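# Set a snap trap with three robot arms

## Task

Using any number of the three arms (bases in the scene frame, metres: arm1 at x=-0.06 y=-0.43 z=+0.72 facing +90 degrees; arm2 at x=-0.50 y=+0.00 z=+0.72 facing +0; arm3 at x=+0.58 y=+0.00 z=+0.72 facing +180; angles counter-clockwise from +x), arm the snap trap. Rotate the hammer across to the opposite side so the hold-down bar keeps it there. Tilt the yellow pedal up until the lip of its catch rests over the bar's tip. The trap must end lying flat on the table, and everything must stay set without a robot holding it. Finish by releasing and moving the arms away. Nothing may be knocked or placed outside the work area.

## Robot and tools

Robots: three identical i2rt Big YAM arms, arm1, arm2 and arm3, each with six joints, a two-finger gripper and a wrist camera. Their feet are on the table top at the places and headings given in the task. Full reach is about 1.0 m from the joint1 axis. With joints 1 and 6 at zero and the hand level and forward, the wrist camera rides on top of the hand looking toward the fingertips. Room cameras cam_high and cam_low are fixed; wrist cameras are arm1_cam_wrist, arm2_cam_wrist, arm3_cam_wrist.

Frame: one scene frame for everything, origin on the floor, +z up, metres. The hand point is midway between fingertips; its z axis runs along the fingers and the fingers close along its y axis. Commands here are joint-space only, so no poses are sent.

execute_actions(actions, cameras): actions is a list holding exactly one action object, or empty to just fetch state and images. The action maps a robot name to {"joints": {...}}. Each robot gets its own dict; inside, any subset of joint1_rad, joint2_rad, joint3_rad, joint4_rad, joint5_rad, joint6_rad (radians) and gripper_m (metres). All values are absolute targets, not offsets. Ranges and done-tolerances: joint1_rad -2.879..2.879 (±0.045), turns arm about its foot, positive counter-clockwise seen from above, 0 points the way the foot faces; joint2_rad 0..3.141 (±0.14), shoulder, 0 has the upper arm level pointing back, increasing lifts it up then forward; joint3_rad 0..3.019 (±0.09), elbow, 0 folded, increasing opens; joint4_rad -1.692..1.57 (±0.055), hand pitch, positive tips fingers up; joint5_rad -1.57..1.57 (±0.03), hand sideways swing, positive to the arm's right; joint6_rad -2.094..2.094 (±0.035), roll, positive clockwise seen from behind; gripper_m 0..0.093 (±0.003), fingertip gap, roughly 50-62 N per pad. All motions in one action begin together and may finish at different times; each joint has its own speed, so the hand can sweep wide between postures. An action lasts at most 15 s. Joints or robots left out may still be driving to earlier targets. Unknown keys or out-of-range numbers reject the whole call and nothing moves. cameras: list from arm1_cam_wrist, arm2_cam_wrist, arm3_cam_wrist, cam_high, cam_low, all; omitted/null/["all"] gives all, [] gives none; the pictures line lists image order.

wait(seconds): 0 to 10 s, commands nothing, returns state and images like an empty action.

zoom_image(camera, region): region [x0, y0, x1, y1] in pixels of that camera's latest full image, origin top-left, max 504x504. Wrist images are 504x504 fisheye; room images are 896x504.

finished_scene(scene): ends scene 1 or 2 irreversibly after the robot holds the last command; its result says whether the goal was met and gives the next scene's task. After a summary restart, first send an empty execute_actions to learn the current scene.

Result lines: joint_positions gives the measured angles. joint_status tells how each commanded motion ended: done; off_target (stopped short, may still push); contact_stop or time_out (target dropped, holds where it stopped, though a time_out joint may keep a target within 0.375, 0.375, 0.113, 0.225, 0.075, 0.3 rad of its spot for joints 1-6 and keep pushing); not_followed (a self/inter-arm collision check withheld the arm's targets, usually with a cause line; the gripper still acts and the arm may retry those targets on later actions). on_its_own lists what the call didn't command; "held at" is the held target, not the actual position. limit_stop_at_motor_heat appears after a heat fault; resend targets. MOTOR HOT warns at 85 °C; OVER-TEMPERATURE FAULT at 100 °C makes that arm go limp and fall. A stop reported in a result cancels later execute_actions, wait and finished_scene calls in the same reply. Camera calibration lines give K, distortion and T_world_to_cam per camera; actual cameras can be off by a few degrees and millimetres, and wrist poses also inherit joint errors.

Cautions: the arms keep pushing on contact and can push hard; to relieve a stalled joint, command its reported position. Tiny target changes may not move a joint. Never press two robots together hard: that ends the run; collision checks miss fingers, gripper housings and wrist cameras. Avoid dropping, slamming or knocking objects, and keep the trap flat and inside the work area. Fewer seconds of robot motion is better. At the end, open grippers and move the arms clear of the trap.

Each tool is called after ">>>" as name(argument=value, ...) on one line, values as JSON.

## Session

>>> execute_actions(actions=[])

Scene clock: 0.00 s.
Motor temperatures (°C, as the motors report them): arm1=[27 25 28 27 29 25] | arm2=[28 27 28 26 27 25] | arm3=[28 27 28 25 28 24]
arm1.joint_positions: joint1_rad=+0.001 joint2_rad=+0.454 joint3_rad=+1.479 joint4_rad=-1.526 joint5_rad=-0.001 joint6_rad=+0.012 gripper_m=+0.095
arm1.joint_status: not commanded
arm1.hand: x=-0.0490 y=-0.3049 z=+1.3467 quat_wxyz=(-0.361, +0.592, -0.624, -0.360) (m; scene frame)
arm2.joint_positions: joint1_rad=+0.010 joint2_rad=+0.437 joint3_rad=+1.449 joint4_rad=-1.521 joint5_rad=+0.000 joint6_rad=-0.007 gripper_m=+0.095
arm2.joint_status: not commanded
arm2.hand: x=-0.3716 y=+0.0075 z=+1.3304 quat_wxyz=(-0.503, +0.019, -0.864, -0.004) (m; scene frame)
arm3.joint_positions: joint1_rad=-0.010 joint2_rad=+0.436 joint3_rad=+1.467 joint4_rad=-1.532 joint5_rad=-0.016 joint6_rad=-0.003 gripper_m=+0.094
arm3.joint_status: not commanded
arm3.hand: x=+0.4609 y=+0.0072 z=+1.2946 quat_wxyz=(-0.010, -0.860, +0.002, +0.510) (m; scene frame)
pictures: arm1_cam_wrist, arm2_cam_wrist, arm3_cam_wrist, cam_high, cam_low
Images, in order (width x height): arm1_cam_wrist 504x504, arm2_cam_wrist 504x504, arm3_cam_wrist 504x504, cam_high 896x504, cam_low 896x504.

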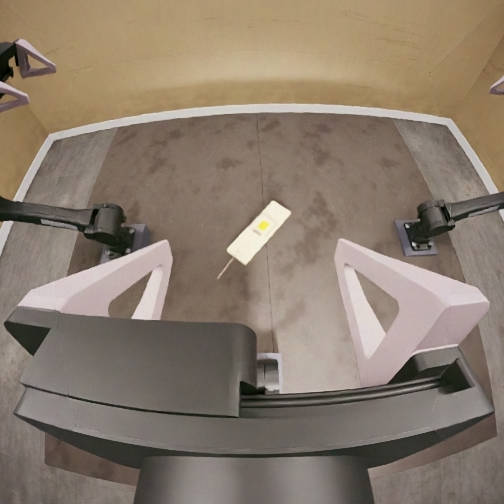

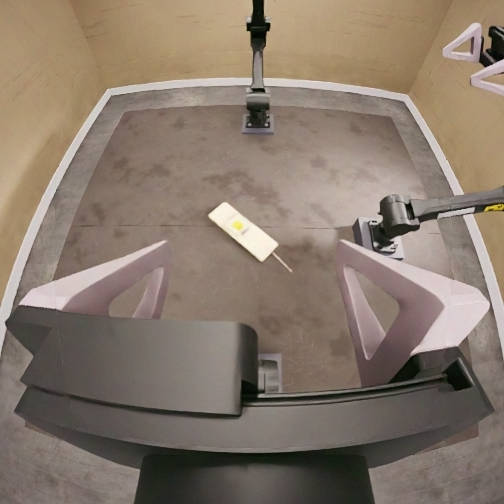

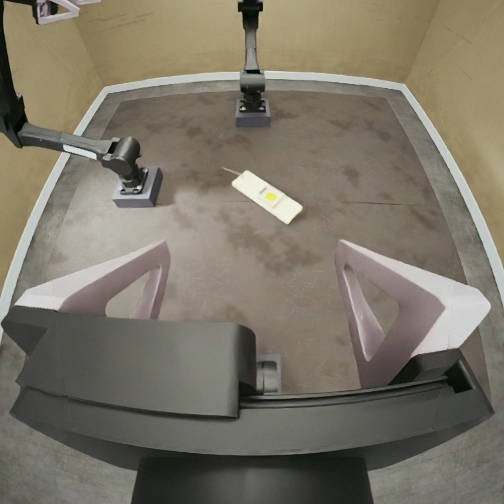

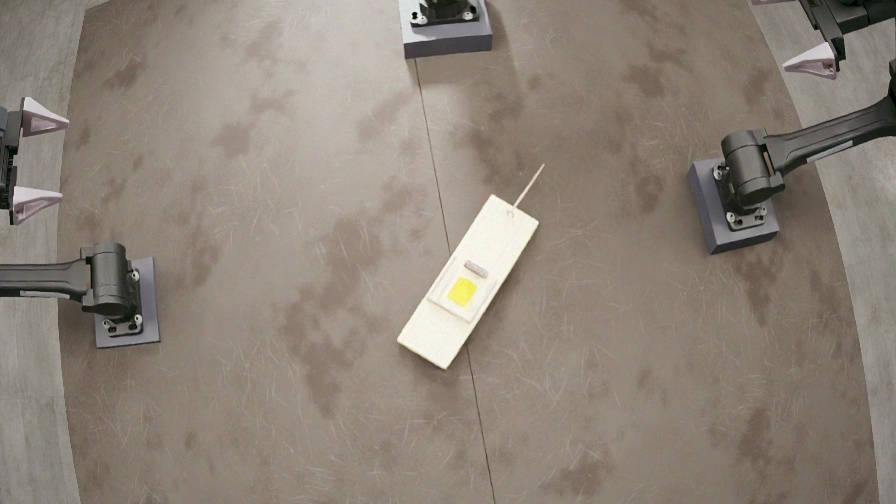

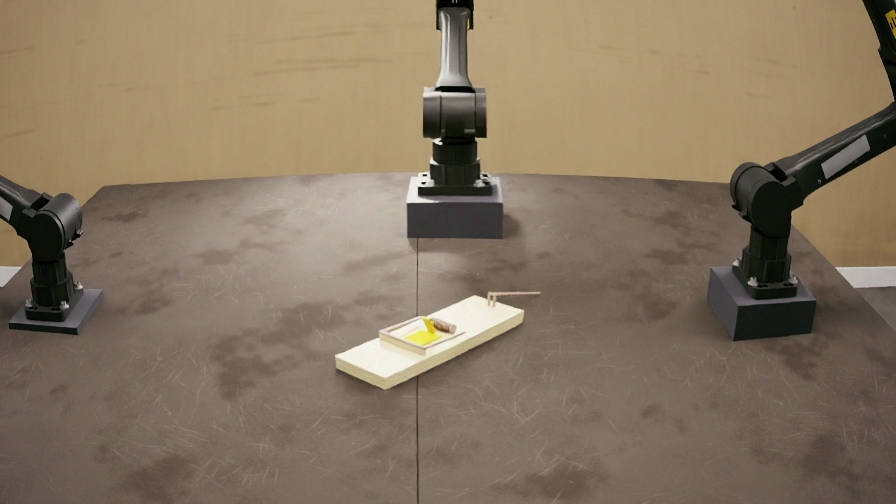

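>>> execute_actions(actions=[{"arm1":{"joints":{"joint1_rad":-0.15,"joint2_rad":1.765,"joint3_rad":1.16,"joint4_rad":-0.78,"joint6_rad":-1.04,"gripper_m":0.024}},"arm2":{"joints":{"joint1_rad":-0.04,"joint2_rad":0.9,"joint3_rad":0.2,"joint4_rad":0.2}},"arm3":{"joints":{"joint1_rad":0.03,"joint2_rad":1.0,"joint3_rad":0.3,"joint4_rad":0.2}}}], cameras=["arm1_cam_wrist","cam_low","cam_high"])

Scene clock: 20.17 s.
Motor temperatures (°C, as the motors report them): arm1=[27 26 29 27 29 25] | arm2=[28 27 30 26 27 25] | arm3=[28 28 29 25 28 24]
arm1.joint_positions: joint1_rad=-0.146 joint2_rad=+1.772 joint3_rad=+1.162 joint4_rad=-0.794 joint5_rad=-0.001 joint6_rad=-1.031 gripper_m=+0.024
arm1.joint_status: all done
arm1.hand: x=+0.0349 y=+0.0793 z=+0.8066 quat_wxyz=(-0.080, +0.932, -0.353, -0.020) (m; scene frame)
arm2.joint_positions: joint1_rad=-0.033 joint2_rad=+0.909 joint3_rad=+0.195 joint4_rad=+0.184 joint5_rad=+0.000 joint6_rad=-0.007 gripper_m=+0.095
arm2.joint_status: all done
arm2.hand: x=-0.1559 y=-0.0037 z=+0.8693 quat_wxyz=(-0.494, +0.000, -0.869, +0.007) (m; scene frame)
arm3.joint_positions: joint1_rad=+0.017 joint2_rad=+1.007 joint3_rad=+0.296 joint4_rad=+0.179 joint5_rad=-0.016 joint6_rad=-0.003 gripper_m=+0.094
arm3.joint_status: all done
arm3.hand: x=+0.2021 y=-0.0073 z=+0.8458 quat_wxyz=(-0.017, -0.868, -0.009, +0.496) (m; scene frame)
pictures: arm1_cam_wrist, cam_high, cam_low
camera_calibration (this result's frames):
arm1_cam_wrist: T_world_to_cam=[[0.665527, 0.732147, 0.145033, -0.195645], [0.589705, -0.634919, 0.499125, -0.367914], [0.457517, -0.246655, -0.854306, 0.818445], [0, 0, 0, 1]] pos_world=[-0.0272851, 0.111519, 0.911213]
Images, in order (width x height): arm1_cam_wrist 504x504, cam_high 896x504, cam_low 896x504.

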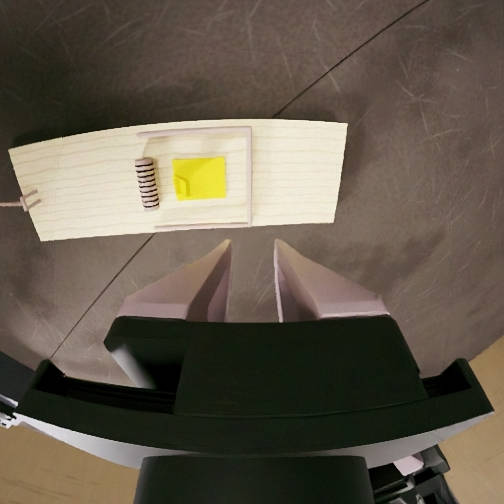

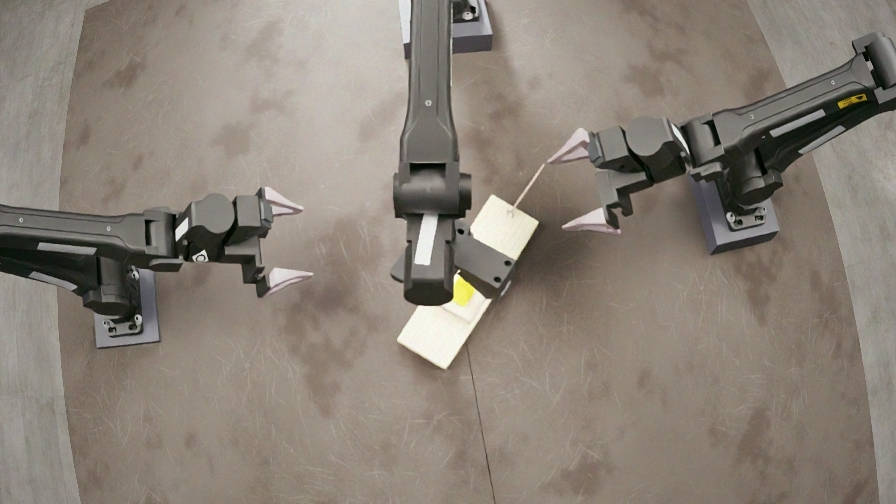

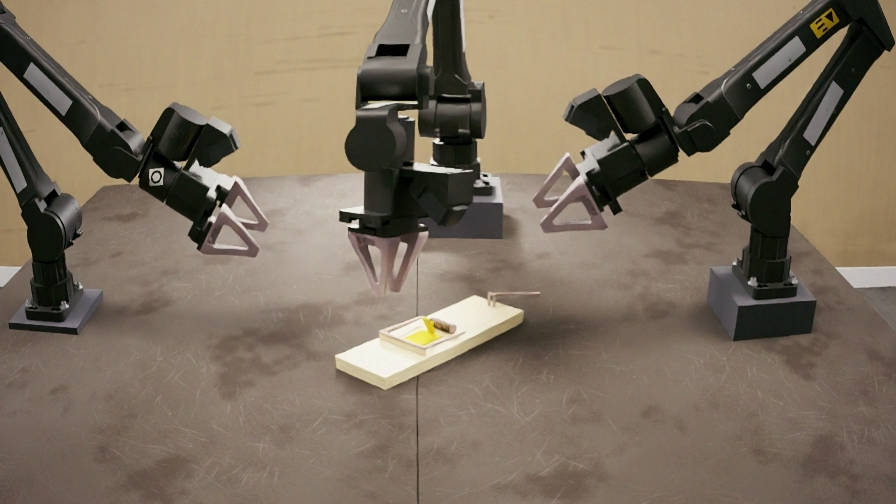

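>>> execute_actions(actions=[{"arm1":{"joints":{"joint1_rad":-0.125,"joint2_rad":1.9,"joint3_rad":1.31,"joint4_rad":-0.88,"joint6_rad":-1.0}}}], cameras=["arm1_cam_wrist"])

Scene clock: 32.10 s.
Motor temperatures (°C, as the motors report them): arm1=[27 26 30 27 29 25] | arm2=[28 27 31 26 27 25] | arm3=[28 27 30 25 28 24]
arm1.joint_positions: joint1_rad=-0.130 joint2_rad=+1.903 joint3_rad=+1.259 joint4_rad=-0.869 joint5_rad=-0.001 joint6_rad=-1.008 gripper_m=+0.024
arm1.joint_status: all done
arm1.hand: x=+0.0278 y=+0.0916 z=+0.7711 quat_wxyz=(-0.026, +0.934, -0.356, -0.011) (m; scene frame)
arm2.joint_positions: joint1_rad=-0.033 joint2_rad=+0.909 joint3_rad=+0.195 joint4_rad=+0.184 joint5_rad=+0.000 joint6_rad=-0.007 gripper_m=+0.095
arm2.joint_status: not commanded
arm2.hand: x=-0.1559 y=-0.0037 z=+0.8693 quat_wxyz=(-0.494, +0.000, -0.869, +0.007) (m; scene frame)
arm3.joint_positions: joint1_rad=+0.017 joint2_rad=+1.007 joint3_rad=+0.296 joint4_rad=+0.179 joint5_rad=-0.016 joint6_rad=-0.003 gripper_m=+0.094
arm3.joint_status: not commanded
arm3.hand: x=+0.2021 y=-0.0073 z=+0.8458 quat_wxyz=(-0.017, -0.868, -0.009, +0.496) (m; scene frame)
pictures: arm1_cam_wrist
camera_calibration (this result's frames):
arm1_cam_wrist: T_world_to_cam=[[0.671181, 0.739549, 0.0508302, -0.122985], [0.598199, -0.580843, 0.552068, -0.384204], [0.437806, -0.340131, -0.832248, 0.786593], [0, 0, 0, 1]] pos_world=[-0.0319995, 0.135336, 0.872999]
Images, in order (width x height): arm1_cam_wrist 504x504.

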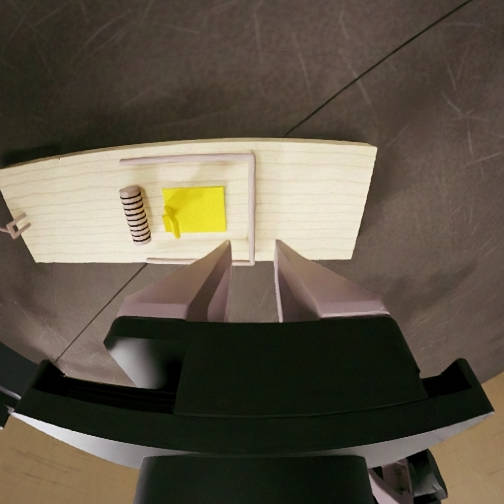

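>>> execute_actions(actions=[{"arm1":{"joints":{"joint2_rad":1.98,"joint3_rad":1.325}}}], cameras=["arm1_cam_wrist"])

>>> execute_actions(actions=[{"arm1":{"joints":{"gripper_m":0}}}], cameras=["arm1_cam_wrist"])

Scene clock: 40.23 s.
Motor temperatures (°C, as the motors report them): arm1=[27 26 31 27 29 25] | arm2=[28 27 31 26 27 25] | arm3=[28 27 30 25 28 24]
arm1.joint_positions: joint1_rad=-0.130 joint2_rad=+1.971 joint3_rad=+1.289 joint4_rad=-0.872 joint5_rad=-0.001 joint6_rad=-1.008 gripper_m=+0.024
arm1.joint_status: all done
arm1.hand: x=+0.0281 y=+0.0952 z=+0.7461 quat_wxyz=(-0.006, +0.934, -0.357, -0.007) (m; scene frame)
arm2.joint_positions: joint1_rad=-0.033 joint2_rad=+0.909 joint3_rad=+0.195 joint4_rad=+0.184 joint5_rad=+0.000 joint6_rad=-0.007 gripper_m=+0.095
arm2.joint_status: not commanded
arm2.hand: x=-0.1559 y=-0.0037 z=+0.8693 quat_wxyz=(-0.494, +0.000, -0.869, +0.007) (m; scene frame)
arm3.joint_positions: joint1_rad=+0.017 joint2_rad=+1.007 joint3_rad=+0.296 joint4_rad=+0.179 joint5_rad=-0.016 joint6_rad=-0.003 gripper_m=+0.094
arm3.joint_status: not commanded
arm3.hand: x=+0.2021 y=-0.0073 z=+0.8458 quat_wxyz=(-0.017, -0.868, -0.009, +0.496) (m; scene frame)
pictures: arm1_cam_wrist
camera_calibration (this result's frames):
arm1_cam_wrist: T_world_to_cam=[[0.671365, 0.740929, 0.0171249, -0.0995322], [0.601961, -0.558632, 0.57059, -0.384542], [0.432333, -0.372766, -0.821056, 0.761715], [0, 0, 0, 1]] pos_world=[-0.0310131, 0.14287, 0.846531]
Images, in order (width x height): arm1_cam_wrist 504x504.

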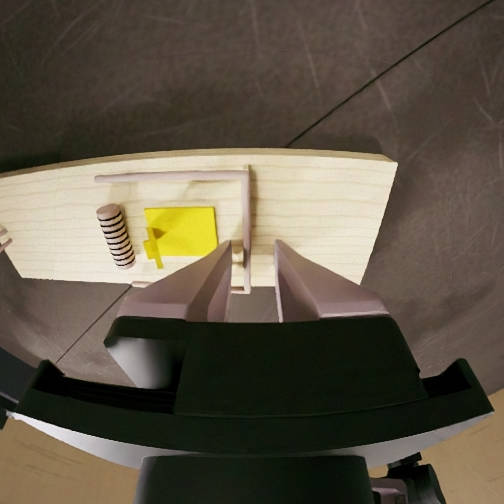

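Scene clock: 40.73 s.
Motor temperatures (°C, as the motors report them): arm1=[27 26 31 27 29 25] | arm2=[28 27 31 26 27 25] | arm3=[28 27 30 25 28 24]
arm1.joint_positions: joint1_rad=-0.130 joint2_rad=+1.971 joint3_rad=+1.289 joint4_rad=-0.873 joint5_rad=-0.002 joint6_rad=-1.008 gripper_m=+0.002
arm1.joint_status: all done
arm1.hand: x=+0.0279 y=+0.0950 z=+0.7461 quat_wxyz=(-0.006, +0.934, -0.357, -0.008) (m; scene frame)
arm2.joint_positions: joint1_rad=-0.033 joint2_rad=+0.909 joint3_rad=+0.195 joint4_rad=+0.184 joint5_rad=+0.000 joint6_rad=-0.007 gripper_m=+0.095
arm2.joint_status: not commanded
arm2.hand: x=-0.1559 y=-0.0037 z=+0.8693 quat_wxyz=(-0.494, +0.000, -0.869, +0.007) (m; scene frame)
arm3.joint_positions: joint1_rad=+0.017 joint2_rad=+1.007 joint3_rad=+0.296 joint4_rad=+0.179 joint5_rad=-0.016 joint6_rad=-0.003 gripper_m=+0.094
arm3.joint_status: not commanded
arm3.hand: x=+0.2021 y=-0.0073 z=+0.8458 quat_wxyz=(-0.017, -0.868, -0.009, +0.496) (m; scene frame)
pictures: arm1_cam_wrist
camera_calibration (this result's frames):
arm1_cam_wrist: T_world_to_cam=[[0.671648, 0.740697, 0.0160642, -0.098498], [0.602264, -0.558491, 0.570409, -0.384422], [0.431472, -0.373439, -0.821204, 0.76192], [0, 0, 0, 1]] pos_world=[-0.0310673, 0.142791, 0.846552]
Images, in order (width x height): arm1_cam_wrist 504x504.

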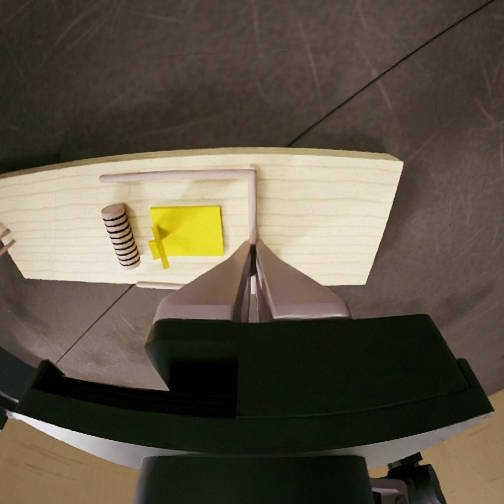

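>>> execute_actions(actions=[{"arm1":{"joints":{"joint2_rad":1.935,"joint6_rad":-0.6}}}], cameras=[])

>>> execute_actions(actions=[{"arm1":{"joints":{"joint1_rad":-0.215,"joint2_rad":1.715,"joint3_rad":0.96,"joint4_rad":-0.75,"joint6_rad":-0.235}}}])

Scene clock: 53.13 s.
Motor temperatures (°C, as the motors report them): arm1=[27 27 31 27 29 25] | arm2=[28 27 31 26 27 25] | arm3=[28 27 30 25 28 24]
arm1.joint_positions: joint1_rad=-0.130 joint2_rad=+1.964 joint3_rad=+1.289 joint4_rad=-0.873 joint5_rad=-0.002 joint6_rad=-0.612 gripper_m=+0.002
arm1.joint_status: all done
arm1.hand: x=+0.0281 y=+0.0961 z=+0.7494 quat_wxyz=(-0.007, +0.846, -0.533, -0.010) (m; scene frame)
arm2.joint_positions: joint1_rad=-0.033 joint2_rad=+0.909 joint3_rad=+0.195 joint4_rad=+0.184 joint5_rad=+0.000 joint6_rad=-0.007 gripper_m=+0.095
arm2.joint_status: not commanded
arm2.hand: x=-0.1559 y=-0.0037 z=+0.8693 quat_wxyz=(-0.494, +0.000, -0.869, +0.007) (m; scene frame)
arm3.joint_positions: joint1_rad=+0.017 joint2_rad=+1.007 joint3_rad=+0.296 joint4_rad=+0.179 joint5_rad=-0.016 joint6_rad=-0.003 gripper_m=+0.094
arm3.joint_status: not commanded
arm3.hand: x=+0.2021 y=-0.0073 z=+0.8458 quat_wxyz=(-0.017, -0.868, -0.009, +0.496) (m; scene frame)
pictures: none
No camera images: the call's "cameras" was empty. Leave "cameras" out to get every camera's image.

Scene clock: 54.50 s.
Motor temperatures (°C, as the motors report them): arm1=[27 27 31 27 29 25] | arm2=[28 27 31 26 27 25] | arm3=[28 27 30 25 28 24]
arm1.joint_positions: joint1_rad=-0.220 joint2_rad=+1.722 joint3_rad=+0.953 joint4_rad=-0.762 joint5_rad=+0.003 joint6_rad=-0.244 gripper_m=+0.002
arm1.joint_status: all done
arm1.hand: x=+0.0500 y=-0.0143 z=+0.7629 quat_wxyz=(-0.014, +0.702, -0.712, -0.013) (m; scene frame)
arm2.joint_positions: joint1_rad=-0.033 joint2_rad=+0.909 joint3_rad=+0.195 joint4_rad=+0.184 joint5_rad=+0.000 joint6_rad=-0.007 gripper_m=+0.095
arm2.joint_status: not commanded
arm2.hand: x=-0.1559 y=-0.0037 z=+0.8693 quat_wxyz=(-0.494, +0.000, -0.869, +0.007) (m; scene frame)
arm3.joint_positions: joint1_rad=+0.017 joint2_rad=+1.007 joint3_rad=+0.296 joint4_rad=+0.179 joint5_rad=-0.016 joint6_rad=-0.003 gripper_m=+0.094
arm3.joint_status: not commanded
arm3.hand: x=+0.2021 y=-0.0073 z=+0.8458 quat_wxyz=(-0.017, -0.868, -0.009, +0.496) (m; scene frame)
pictures: arm1_cam_wrist, arm2_cam_wrist, arm3_cam_wrist, cam_high, cam_low
camera_calibration (this result's frames):
arm1_cam_wrist: T_world_to_cam=[[0.999722, -0.0206078, 0.0114575, -0.0564229], [-0.0235024, -0.831848, 0.554506, -0.428873], [-0.00189625, -0.554621, -0.832101, 0.75276], [0, 0, 0, 1]] pos_world=[0.0477551, 0.0595767, 0.864831]
arm2_cam_wrist: T_world_to_cam=[[-0.0132193, -0.999909, -0.00269282, -0.0042131], [-0.914271, 0.0131776, -0.404889, 0.218476], [0.404888, -0.0028904, -0.914362, 0.984454], [0, 0, 0, 1]] pos_world=[-0.198902, -0.00424623, 0.988595]
arm3_cam_wrist: T_world_to_cam=[[-0.0246392, 0.999623, -0.0120746, 0.0215141], [0.916059, 0.01774, -0.40065, 0.162827], [-0.400285, -0.0209327, -0.916152, 0.978964], [0, 0, 0, 1]] pos_world=[0.243235, -0.00390222, 0.962376]
Images, in order (width x height): arm1_cam_wrist 504x504, arm2_cam_wrist 504x504, arm3_cam_wrist 504x504, cam_high 896x504, cam_low 896x504.

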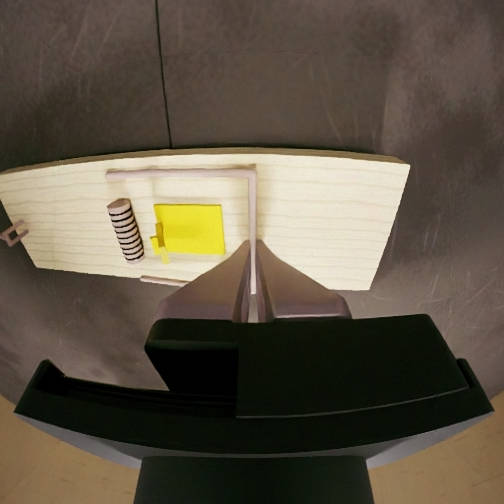

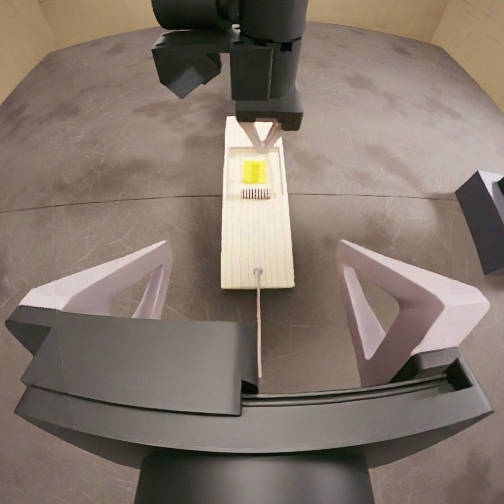

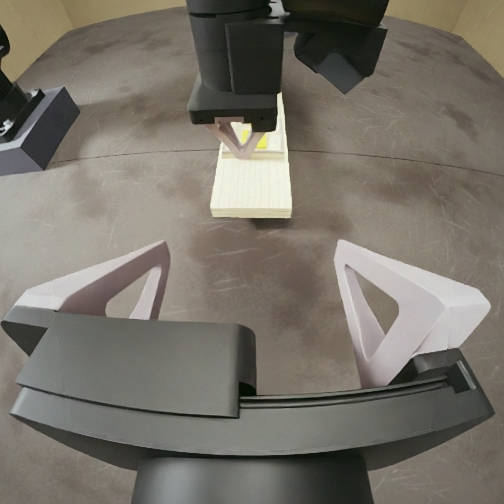

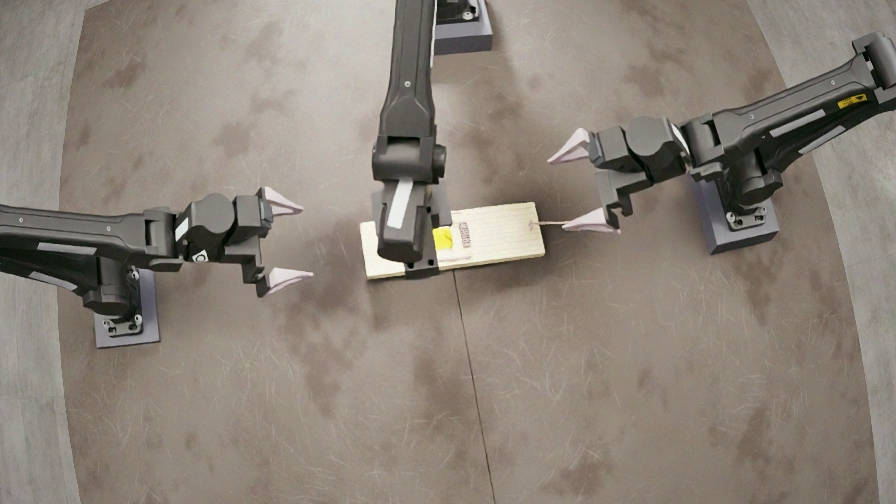

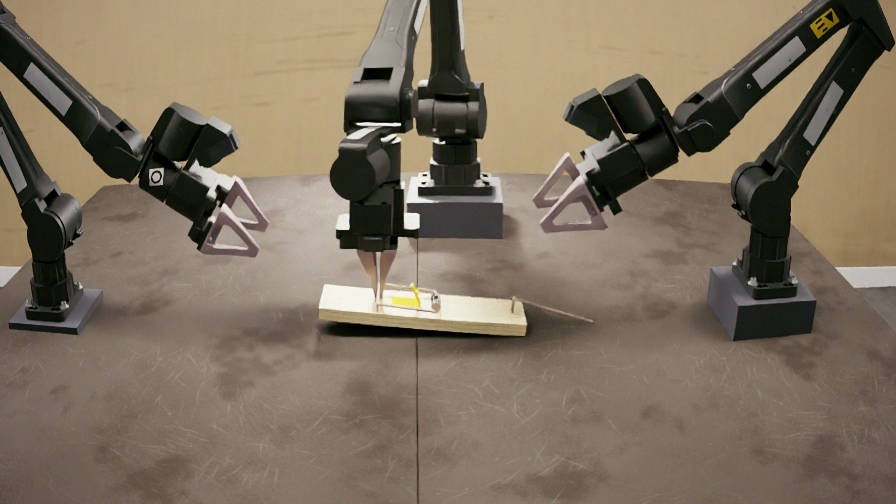

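>>> execute_actions(actions=[{"arm1":{"joints":{"joint2_rad":1.765}},"arm2":{"joints":{"joint2_rad":1.45,"joint3_rad":0.27,"joint4_rad":0.97}},"arm3":{"joints":{"joint2_rad":1.45,"joint3_rad":0.36,"joint4_rad":0.72}}}], cameras=[])

>>> execute_actions(actions=[{"arm1":{"joints":{"gripper_m":0.022}}}], cameras=[])

>>> execute_actions(actions=[{"arm1":{"joints":{"joint2_rad":1.58,"joint3_rad":0.75,"joint4_rad":-0.41}},"arm2":{"joints":{"joint2_rad":1.69}},"arm3":{"joints":{"joint2_rad":1.6,"joint3_rad":0.48}}}], cameras=["arm1_cam_wrist","arm2_cam_wrist","arm3_cam_wrist","cam_low"])

Scene clock: 67.70 s.
Motor temperatures (°C, as the motors report them): arm1=[27 27 30 27 29 25] | arm2=[28 27 32 26 27 25] | arm3=[28 27 30 25 28 24]
arm1.joint_positions: joint1_rad=-0.220 joint2_rad=+1.765 joint3_rad=+0.953 joint4_rad=-0.760 joint5_rad=+0.002 joint6_rad=-0.241 gripper_m=+0.002
arm1.joint_status: all done
arm1.hand: x=+0.0481 y=-0.0204 z=+0.7456 quat_wxyz=(+0.004, +0.701, -0.713, -0.003) (m; scene frame)
arm2.joint_positions: joint1_rad=-0.033 joint2_rad=+1.437 joint3_rad=+0.246 joint4_rad=+0.954 joint5_rad=+0.000 joint6_rad=-0.007 gripper_m=+0.095
arm2.joint_status: all done
arm2.hand: x=-0.0801 y=-0.0045 z=+0.8743 quat_wxyz=(-0.616, +0.000, -0.788, +0.008) (m; scene frame)
arm3.joint_positions: joint1_rad=+0.017 joint2_rad=+1.454 joint3_rad=+0.320 joint4_rad=+0.699 joint5_rad=-0.016 joint6_rad=-0.003 gripper_m=+0.094
arm3.joint_status: all done
arm3.hand: x=+0.1501 y=-0.0089 z=+0.7983 quat_wxyz=(-0.017, -0.842, -0.009, +0.538) (m; scene frame)
pictures: none
No camera images: the call's "cameras" was empty. Leave "cameras" out to get every camera's image.

Scene clock: 68.20 s.
Motor temperatures (°C, as the motors report them): arm1=[27 27 30 27 29 25] | arm2=[28 27 32 26 27 25] | arm3=[28 27 30 25 28 24]
arm1.joint_positions: joint1_rad=-0.220 joint2_rad=+1.765 joint3_rad=+0.953 joint4_rad=-0.760 joint5_rad=+0.002 joint6_rad=-0.241 gripper_m=+0.022
arm1.joint_status: all done
arm1.hand: x=+0.0481 y=-0.0204 z=+0.7456 quat_wxyz=(+0.004, +0.701, -0.713, -0.003) (m; scene frame)
arm2.joint_positions: joint1_rad=-0.033 joint2_rad=+1.437 joint3_rad=+0.246 joint4_rad=+0.954 joint5_rad=+0.000 joint6_rad=-0.007 gripper_m=+0.095
arm2.joint_status: not commanded
arm2.hand: x=-0.0801 y=-0.0045 z=+0.8743 quat_wxyz=(-0.616, +0.000, -0.788, +0.008) (m; scene frame)
arm3.joint_positions: joint1_rad=+0.017 joint2_rad=+1.454 joint3_rad=+0.320 joint4_rad=+0.699 joint5_rad=-0.016 joint6_rad=-0.003 gripper_m=+0.094
arm3.joint_status: not commanded
arm3.hand: x=+0.1501 y=-0.0089 z=+0.7983 quat_wxyz=(-0.017, -0.842, -0.009, +0.538) (m; scene frame)
pictures: none
No camera images: the call's "cameras" was empty. Leave "cameras" out to get every camera's image.

Scene clock: 69.27 s.
Motor temperatures (°C, as the motors report them): arm1=[27 27 30 27 29 25] | arm2=[28 27 31 26 27 25] | arm3=[28 27 30 25 28 24]
arm1.joint_positions: joint1_rad=-0.220 joint2_rad=+1.579 joint3_rad=+0.760 joint4_rad=-0.426 joint5_rad=+0.002 joint6_rad=-0.241 gripper_m=+0.022
arm1.joint_status: all done
arm1.hand: x=+0.0506 y=-0.0123 z=+0.7760 quat_wxyz=(-0.136, +0.692, -0.704, -0.086) (m; scene frame)
arm2.joint_positions: joint1_rad=-0.033 joint2_rad=+1.682 joint3_rad=+0.253 joint4_rad=+0.959 joint5_rad=+0.000 joint6_rad=-0.007 gripper_m=+0.095
arm2.joint_status: all done
arm2.hand: x=-0.0955 y=-0.0050 z=+0.7820 quat_wxyz=(-0.520, +0.000, -0.854, +0.008) (m; scene frame)
arm3.joint_positions: joint1_rad=+0.017 joint2_rad=+1.605 joint3_rad=+0.455 joint4_rad=+0.702 joint5_rad=-0.016 joint6_rad=-0.003 gripper_m=+0.094
arm3.joint_status: all done
arm3.hand: x=+0.0996 y=-0.0100 z=+0.7848 quat_wxyz=(-0.017, -0.846, -0.009, +0.533) (m; scene frame)
pictures: arm1_cam_wrist, arm2_cam_wrist, arm3_cam_wrist, cam_low
camera_calibration (this result's frames):
arm1_cam_wrist: T_world_to_cam=[[0.996453, -0.0382136, 0.0749808, -0.106407], [-0.0593142, -0.95095, 0.303604, -0.239437], [0.0597012, -0.306975, -0.949843, 0.856061], [0, 0, 0, 1]] pos_world=[0.0407197, 0.0310305, 0.893797]
arm2_cam_wrist: T_world_to_cam=[[-0.012632, -0.999916, -0.0027829, -0.00484052], [-0.888754, 0.012503, -0.458214, 0.282448], [0.45821, -0.00331484, -0.888838, 0.865266], [0, 0, 0, 1]] pos_world=[-0.145507, -0.00550334, 0.898489]
arm3_cam_wrist: T_world_to_cam=[[-0.0243679, 0.999637, -0.0114761, 0.0204588], [0.878736, 0.0159442, -0.477042, 0.296007], [-0.476686, -0.0217089, -0.878806, 0.860327], [0, 0, 0, 1]] pos_world=[0.150492, -0.00649414, 0.897503]
Images, in order (width x height): arm1_cam_wrist 504x504, arm2_cam_wrist 504x504, arm3_cam_wrist 504x504, cam_low 896x504.

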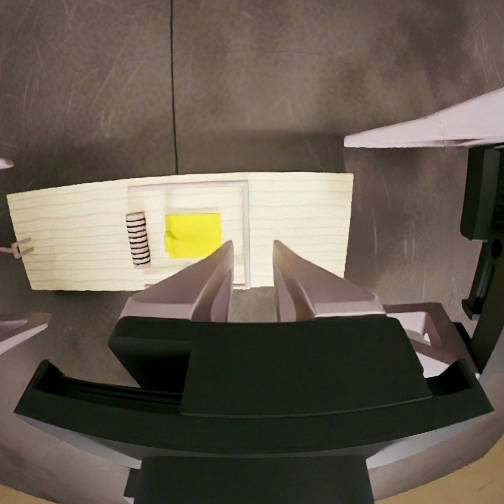

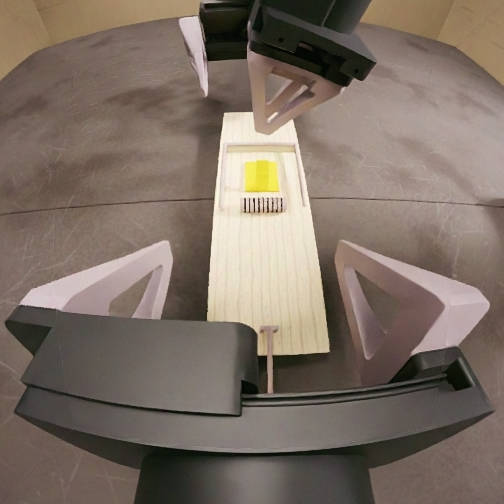

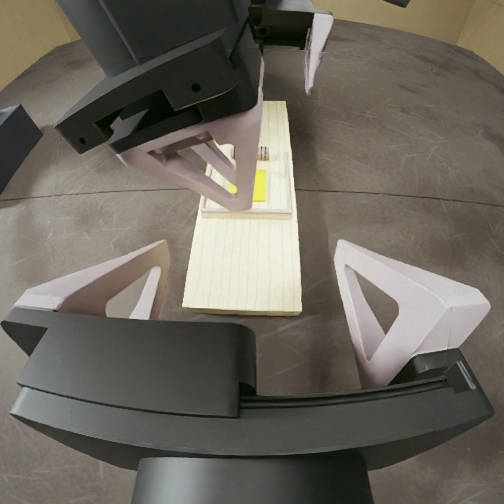

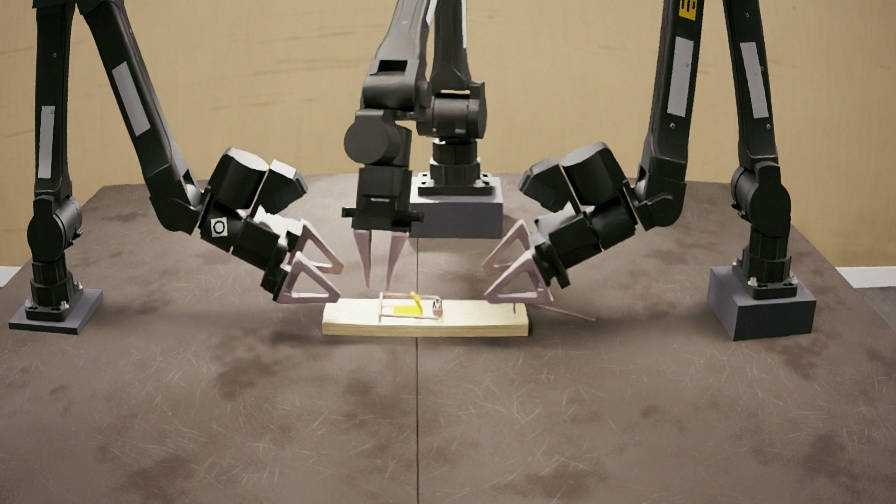

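>>> execute_actions(actions=[{"arm1":{"joints":{"joint3_rad":0.72}},"arm2":{"joints":{"joint1_rad":-0.068}},"arm3":{"joints":{"joint1_rad":0.047,"joint3_rad":0.5}}}], cameras=[])

>>> execute_actions(actions=[{"arm2":{"joints":{"joint2_rad":1.765,"joint4_rad":0.86}},"arm3":{"joints":{"joint2_rad":1.705}}}], cameras=["arm1_cam_wrist","arm2_cam_wrist","arm3_cam_wrist"])

Scene clock: 77.47 s.
Motor temperatures (°C, as the motors report them): arm1=[27 26 30 27 29 25] | arm2=[28 27 31 26 27 25] | arm3=[28 28 30 25 28 24]
arm1.joint_positions: joint1_rad=-0.220 joint2_rad=+1.579 joint3_rad=+0.725 joint4_rad=-0.422 joint5_rad=+0.002 joint6_rad=-0.241 gripper_m=+0.022
arm1.joint_status: all done
arm1.hand: x=+0.0461 y=-0.0288 z=+0.7649 quat_wxyz=(-0.123, +0.693, -0.706, -0.078) (m; scene frame)
arm2.joint_positions: joint1_rad=-0.062 joint2_rad=+1.682 joint3_rad=+0.253 joint4_rad=+0.959 joint5_rad=+0.000 joint6_rad=-0.007 gripper_m=+0.095
arm2.joint_status: all done
arm2.hand: x=-0.0958 y=-0.0164 z=+0.7821 quat_wxyz=(-0.520, -0.012, -0.854, +0.015) (m; scene frame)
arm3.joint_positions: joint1_rad=+0.035 joint2_rad=+1.605 joint3_rad=+0.455 joint4_rad=+0.702 joint5_rad=-0.016 joint6_rad=-0.003 gripper_m=+0.094
arm3.joint_status: all done
arm3.hand: x=+0.0999 y=-0.0186 z=+0.7849 quat_wxyz=(-0.022, -0.846, -0.017, +0.532) (m; scene frame)
pictures: none
No camera images: the call's "cameras" was empty. Leave "cameras" out to get every camera's image.

Scene clock: 78.27 s.
Motor temperatures (°C, as the motors report them): arm1=[27 26 30 27 29 25] | arm2=[28 27 31 26 27 25] | arm3=[28 28 30 25 28 24]
arm1.joint_positions: joint1_rad=-0.220 joint2_rad=+1.579 joint3_rad=+0.725 joint4_rad=-0.422 joint5_rad=+0.002 joint6_rad=-0.241 gripper_m=+0.022
arm1.joint_status: not commanded
arm1.hand: x=+0.0461 y=-0.0288 z=+0.7649 quat_wxyz=(-0.123, +0.693, -0.706, -0.078) (m; scene frame)
arm2.joint_positions: joint1_rad=-0.062 joint2_rad=+1.754 joint3_rad=+0.259 joint4_rad=+0.870 joint5_rad=+0.000 joint6_rad=-0.007 gripper_m=+0.095
arm2.joint_status: all done
arm2.hand: x=-0.1147 y=-0.0160 z=+0.7382 quat_wxyz=(-0.452, -0.013, -0.892, +0.014) (m; scene frame)
arm3.joint_positions: joint1_rad=+0.035 joint2_rad=+1.715 joint3_rad=+0.470 joint4_rad=+0.703 joint5_rad=-0.016 joint6_rad=-0.003 gripper_m=+0.094
arm3.joint_status: all done
arm3.hand: x=+0.1042 y=-0.0191 z=+0.7399 quat_wxyz=(-0.022, -0.870, -0.017, +0.492) (m; scene frame)
pictures: arm1_cam_wrist, arm2_cam_wrist, arm3_cam_wrist
camera_calibration (this result's frames):
arm1_cam_wrist: T_world_to_cam=[[0.997021, -0.0357725, 0.0683382, -0.0966484], [-0.0565386, -0.941589, 0.331983, -0.273523], [0.0524707, -0.334858, -0.940807, 0.833346], [0, 0, 0, 1]] pos_world=[0.0371697, 0.0180489, 0.881427]
arm2_cam_wrist: T_world_to_cam=[[-0.0423675, -0.999099, -0.00229153, -0.0199525], [-0.947817, 0.040918, -0.316178, 0.134315], [0.315987, -0.0112237, -0.948697, 0.862808], [0, 0, 0, 1]] pos_world=[-0.146175, -0.0157465, 0.860965]
arm3_cam_wrist: T_world_to_cam=[[-0.0425853, 0.999019, -0.0121265, 0.0315508], [0.91926, 0.0344255, -0.392142, 0.204002], [-0.39134, -0.0278469, -0.919825, 0.844217], [0, 0, 0, 1]] pos_world=[0.144188, -0.0150339, 0.856912]
Images, in order (width x height): arm1_cam_wrist 504x504, arm2_cam_wrist 504x504, arm3_cam_wrist 504x504.

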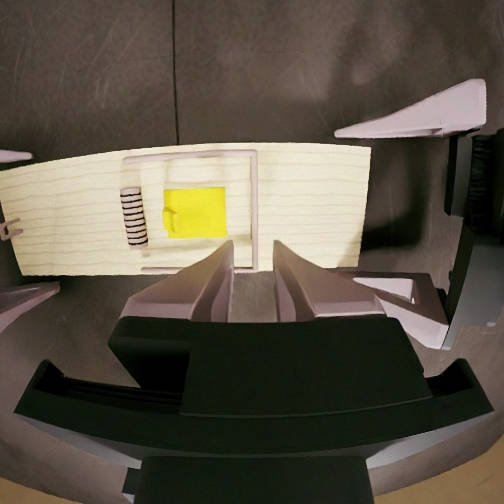

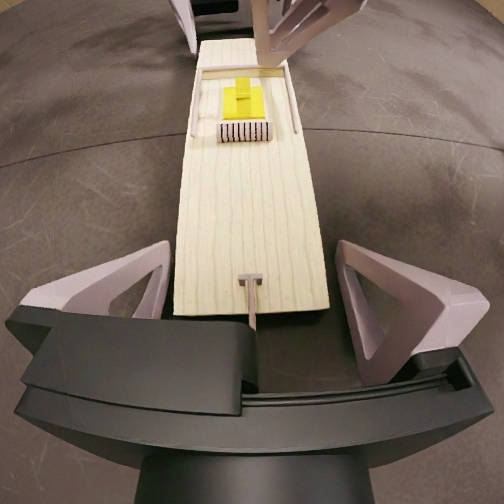

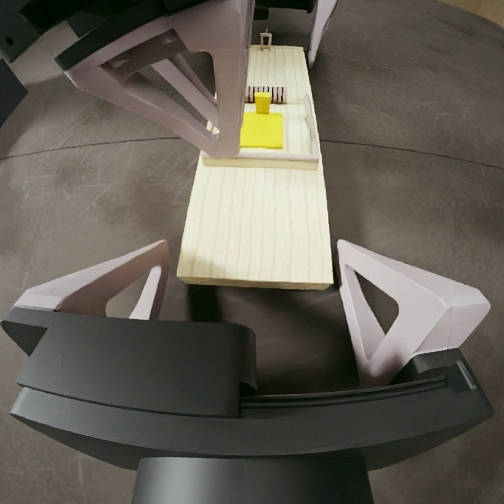

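>>> execute_actions(actions=[{"arm2":{"joints":{"gripper_m":0.078}},"arm3":{"joints":{"gripper_m":0.078}},"arm1":{"joints":{"joint2_rad":1.65}}}], cameras=[])

>>> execute_actions(actions=[{"arm2":{"joints":{"gripper_m":0.05,"joint2_rad":1.79}},"arm3":{"joints":{"gripper_m":0.05,"joint2_rad":1.74,"joint3_rad":0.45}},"arm1":{"joints":{"gripper_m":0}}}], cameras=["arm1_cam_wrist"])

>>> execute_actions(actions=[{"arm1":{"joints":{"joint2_rad":1.52,"joint1_rad":-0.195,"joint3_rad":0.75}}}], cameras=["arm1_cam_wrist","cam_low"])

Scene clock: 91.97 s.
Motor temperatures (°C, as the motors report them): arm1=[27 26 29 27 29 25] | arm2=[28 27 30 26 27 25] | arm3=[28 28 30 25 28 24]
arm1.joint_positions: joint1_rad=-0.220 joint2_rad=+1.629 joint3_rad=+0.725 joint4_rad=-0.406 joint5_rad=-0.002 joint6_rad=-0.239 gripper_m=+0.022
arm1.joint_status: all done
arm1.hand: x=+0.0440 y=-0.0321 z=+0.7467 quat_wxyz=(-0.107, +0.695, -0.708, -0.072) (m; scene frame)
arm2.joint_positions: joint1_rad=-0.062 joint2_rad=+1.754 joint3_rad=+0.259 joint4_rad=+0.870 joint5_rad=-0.001 joint6_rad=-0.008 gripper_m=+0.079
arm2.joint_status: all done
arm2.hand: x=-0.1146 y=-0.0158 z=+0.7381 quat_wxyz=(-0.452, -0.012, -0.892, +0.013) (m; scene frame)
arm3.joint_positions: joint1_rad=+0.036 joint2_rad=+1.715 joint3_rad=+0.470 joint4_rad=+0.703 joint5_rad=-0.015 joint6_rad=-0.003 gripper_m=+0.079
arm3.joint_status: all done
arm3.hand: x=+0.1042 y=-0.0192 z=+0.7399 quat_wxyz=(-0.021, -0.870, -0.017, +0.492) (m; scene frame)
pictures: none
No camera images: the call's "cameras" was empty. Leave "cameras" out to get every camera's image.

Scene clock: 92.57 s.
Motor temperatures (°C, as the motors report them): arm1=[27 26 29 27 29 25] | arm2=[28 27 30 26 27 25] | arm3=[28 28 30 25 28 24]
arm1.joint_positions: joint1_rad=-0.223 joint2_rad=+1.629 joint3_rad=+0.725 joint4_rad=-0.401 joint5_rad=+0.009 joint6_rad=-0.239 gripper_m=+0.002
arm1.joint_status: all done
arm1.hand: x=+0.0475 y=-0.0318 z=+0.7470 quat_wxyz=(-0.112, +0.693, -0.709, -0.068) (m; scene frame)
arm2.joint_positions: joint1_rad=-0.062 joint2_rad=+1.755 joint3_rad=+0.259 joint4_rad=+0.870 joint5_rad=-0.001 joint6_rad=-0.008 gripper_m=+0.079
arm2.joint_status: gripper_m off_target (ended at +0.079, target +0.050); the others done
arm2.hand: x=-0.1147 y=-0.0158 z=+0.7378 quat_wxyz=(-0.452, -0.012, -0.892, +0.013) (m; scene frame)
arm3.joint_positions: joint1_rad=+0.036 joint2_rad=+1.721 joint3_rad=+0.467 joint4_rad=+0.715 joint5_rad=-0.015 joint6_rad=-0.003 gripper_m=+0.079
arm3.joint_status: gripper_m off_target (ended at +0.079, target +0.050); the others done
arm3.hand: x=+0.1045 y=-0.0192 z=+0.7392 quat_wxyz=(-0.021, -0.869, -0.017, +0.494) (m; scene frame)
pictures: arm1_cam_wrist
camera_calibration (this result's frames):
arm1_cam_wrist: T_world_to_cam=[[0.996874, -0.0402337, 0.0679973, -0.0967814], [-0.0620795, -0.931227, 0.359112, -0.289993], [0.0488725, -0.362211, -0.930814, 0.807261], [0, 0, 0, 1]] pos_world=[0.0390233, 0.0184551, 0.86213]
Images, in order (width x height): arm1_cam_wrist 504x504.

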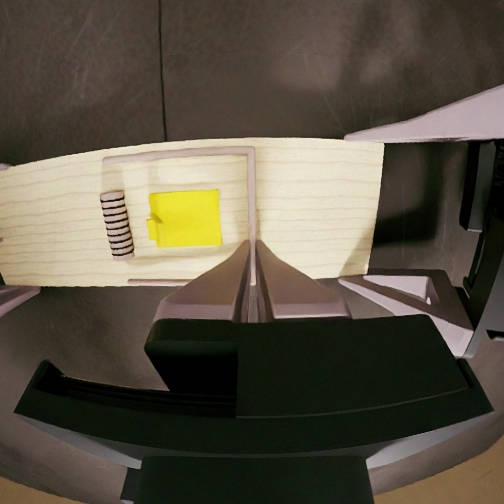

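Scene clock: 93.37 s.
Motor temperatures (°C, as the motors report them): arm1=[27 26 29 27 29 25] | arm2=[28 27 30 26 27 25] | arm3=[28 28 30 25 28 24]
arm1.joint_positions: joint1_rad=-0.214 joint2_rad=+1.572 joint3_rad=+0.726 joint4_rad=-0.429 joint5_rad=+0.011 joint6_rad=-0.239 gripper_m=+0.002
arm1.joint_status: all done
arm1.hand: x=+0.0452 y=-0.0287 z=+0.7675 quat_wxyz=(-0.125, +0.694, -0.705, -0.075) (m; scene frame)
arm2.joint_positions: joint1_rad=-0.062 joint2_rad=+1.755 joint3_rad=+0.259 joint4_rad=+0.870 joint5_rad=-0.001 joint6_rad=-0.008 gripper_m=+0.079
arm2.joint_status: not commanded
arm2.hand: x=-0.1147 y=-0.0158 z=+0.7378 quat_wxyz=(-0.452, -0.012, -0.892, +0.013) (m; scene frame)
arm3.joint_positions: joint1_rad=+0.036 joint2_rad=+1.721 joint3_rad=+0.466 joint4_rad=+0.719 joint5_rad=-0.014 joint6_rad=-0.002 gripper_m=+0.079
arm3.joint_status: not commanded
arm3.hand: x=+0.1046 y=-0.0192 z=+0.7396 quat_wxyz=(-0.021, -0.869, -0.016, +0.495) (m; scene frame)
pictures: arm1_cam_wrist, cam_low
camera_calibration (this result's frames):
arm1_cam_wrist: T_world_to_cam=[[0.996477, -0.0344488, 0.0764702, -0.102065], [-0.0580492, -0.941363, 0.332364, -0.27459], [0.0605367, -0.335632, -0.940046, 0.834923], [0, 0, 0, 1]] pos_world=[0.0352225, 0.0182212, 0.883935]
Images, in order (width x height): arm1_cam_wrist 504x504, cam_low 896x504.

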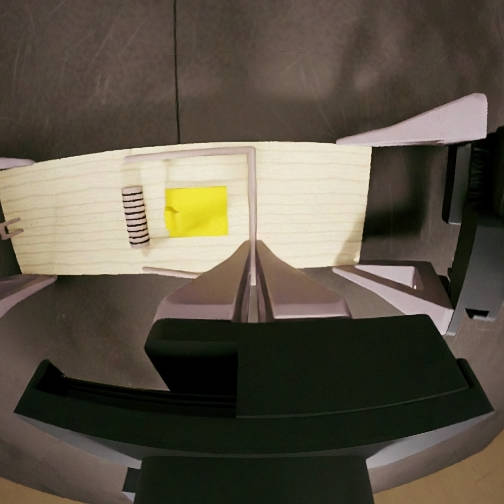

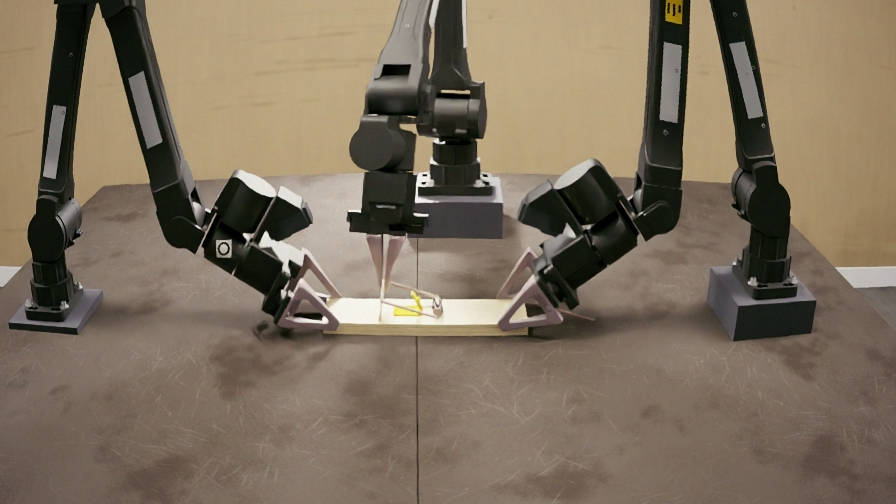

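>>> execute_actions(actions=[{"arm1":{"joints":{"joint2_rad":1.44,"joint1_rad":-0.155,"joint3_rad":0.71,"joint6_rad":-0.21}}}], cameras=[])

>>> execute_actions(actions=[{"arm1":{"joints":{"joint2_rad":1.395,"joint1_rad":-0.09,"joint3_rad":0.68,"joint6_rad":-0.15}}}], cameras=[])

>>> execute_actions(actions=[{"arm1":{"joints":{"joint2_rad":1.365,"joint1_rad":0.02,"joint6_rad":-0.08}},"arm3":{"joints":{"joint3_rad":0.40,"joint2_rad":1.725}}}], cameras=["cam_low"])

Scene clock: 102.40 s.
Motor temperatures (°C, as the motors report them): arm1=[27 26 30 27 29 25] | arm2=[28 27 29 26 27 25] | arm3=[28 28 29 25 28 24]
arm1.joint_positions: joint1_rad=-0.178 joint2_rad=+1.482 joint3_rad=+0.694 joint4_rad=-0.428 joint5_rad=+0.018 joint6_rad=-0.219 gripper_m=+0.002
arm1.joint_status: all done
arm1.hand: x=+0.0313 y=-0.0295 z=+0.7923 quat_wxyz=(-0.150, +0.696, -0.696, -0.091) (m; scene frame)
arm2.joint_positions: joint1_rad=-0.062 joint2_rad=+1.755 joint3_rad=+0.259 joint4_rad=+0.870 joint5_rad=-0.001 joint6_rad=-0.008 gripper_m=+0.079
arm2.joint_status: not commanded
arm2.hand: x=-0.1147 y=-0.0158 z=+0.7378 quat_wxyz=(-0.452, -0.012, -0.892, +0.013) (m; scene frame)
arm3.joint_positions: joint1_rad=+0.036 joint2_rad=+1.721 joint3_rad=+0.466 joint4_rad=+0.720 joint5_rad=-0.014 joint6_rad=-0.002 gripper_m=+0.079
arm3.joint_status: not commanded
arm3.hand: x=+0.1044 y=-0.0192 z=+0.7399 quat_wxyz=(-0.021, -0.868, -0.016, +0.495) (m; scene frame)
pictures: none
No camera images: the call's "cameras" was empty. Leave "cameras" out to get every camera's image.

Scene clock: 103.17 s.
Motor temperatures (°C, as the motors report them): arm1=[27 26 30 27 29 25] | arm2=[28 27 29 26 27 25] | arm3=[28 28 29 25 28 24]
arm1.joint_positions: joint1_rad=-0.134 joint2_rad=+1.427 joint3_rad=+0.673 joint4_rad=-0.425 joint5_rad=+0.032 joint6_rad=-0.170 gripper_m=+0.002
arm1.joint_status: all done
arm1.hand: x=+0.0152 y=-0.0297 z=+0.8066 quat_wxyz=(-0.164, +0.690, -0.697, -0.104) (m; scene frame)
arm2.joint_positions: joint1_rad=-0.062 joint2_rad=+1.755 joint3_rad=+0.259 joint4_rad=+0.870 joint5_rad=-0.001 joint6_rad=-0.008 gripper_m=+0.079
arm2.joint_status: not commanded
arm2.hand: x=-0.1147 y=-0.0158 z=+0.7378 quat_wxyz=(-0.452, -0.012, -0.892, +0.013) (m; scene frame)
arm3.joint_positions: joint1_rad=+0.036 joint2_rad=+1.721 joint3_rad=+0.466 joint4_rad=+0.720 joint5_rad=-0.014 joint6_rad=-0.002 gripper_m=+0.079
arm3.joint_status: not commanded
arm3.hand: x=+0.1044 y=-0.0192 z=+0.7399 quat_wxyz=(-0.021, -0.868, -0.016, +0.495) (m; scene frame)
pictures: none
No camera images: the call's "cameras" was empty. Leave "cameras" out to get every camera's image.

Scene clock: 105.03 s.
Motor temperatures (°C, as the motors report them): arm1=[27 26 30 27 29 25] | arm2=[28 27 29 26 27 25] | arm3=[28 28 29 25 28 24]
arm1.joint_positions: joint1_rad=-0.041 joint2_rad=+1.377 joint3_rad=+0.662 joint4_rad=-0.439 joint5_rad=+0.050 joint6_rad=-0.092 gripper_m=+0.002
arm1.joint_status: joint1_rad time_out (moved +0.093 of +0.154); the others done
arm1.on_its_own: joint1_rad reads -0.041 and still pushes toward +0.020 since a time_out
arm1.hand: x=-0.0192 y=-0.0283 z=+0.8205 quat_wxyz=(-0.170, +0.692, -0.691, -0.119) (m; scene frame)
arm2.joint_positions: joint1_rad=-0.062 joint2_rad=+1.755 joint3_rad=+0.259 joint4_rad=+0.870 joint5_rad=-0.002 joint6_rad=-0.008 gripper_m=+0.079
arm2.joint_status: not commanded
arm2.hand: x=-0.1147 y=-0.0156 z=+0.7378 quat_wxyz=(-0.452, -0.012, -0.892, +0.013) (m; scene frame)
arm3.joint_positions: joint1_rad=+0.036 joint2_rad=+1.720 joint3_rad=+0.459 joint4_rad=+0.732 joint5_rad=-0.013 joint6_rad=-0.002 gripper_m=+0.079
arm3.joint_status: all done
arm3.hand: x=+0.1061 y=-0.0191 z=+0.7407 quat_wxyz=(-0.021, -0.867, -0.016, +0.498) (m; scene frame)
pictures: cam_low
Images, in order (width x height): cam_low 896x504.

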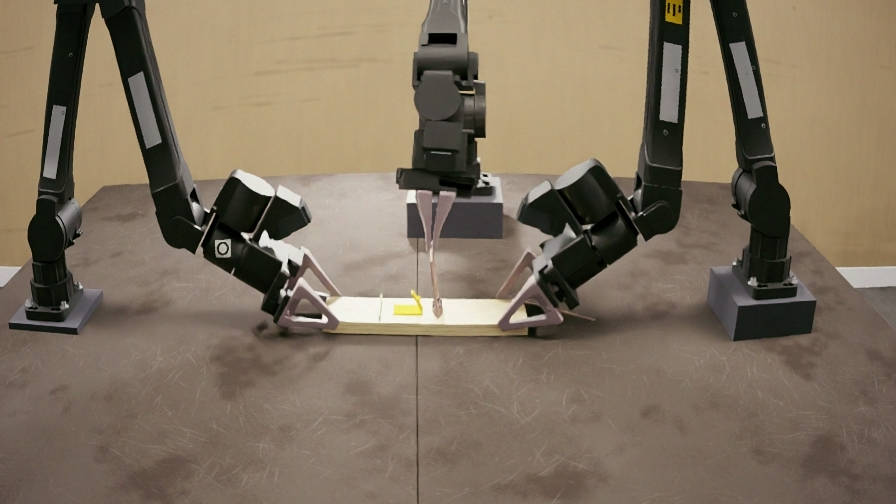

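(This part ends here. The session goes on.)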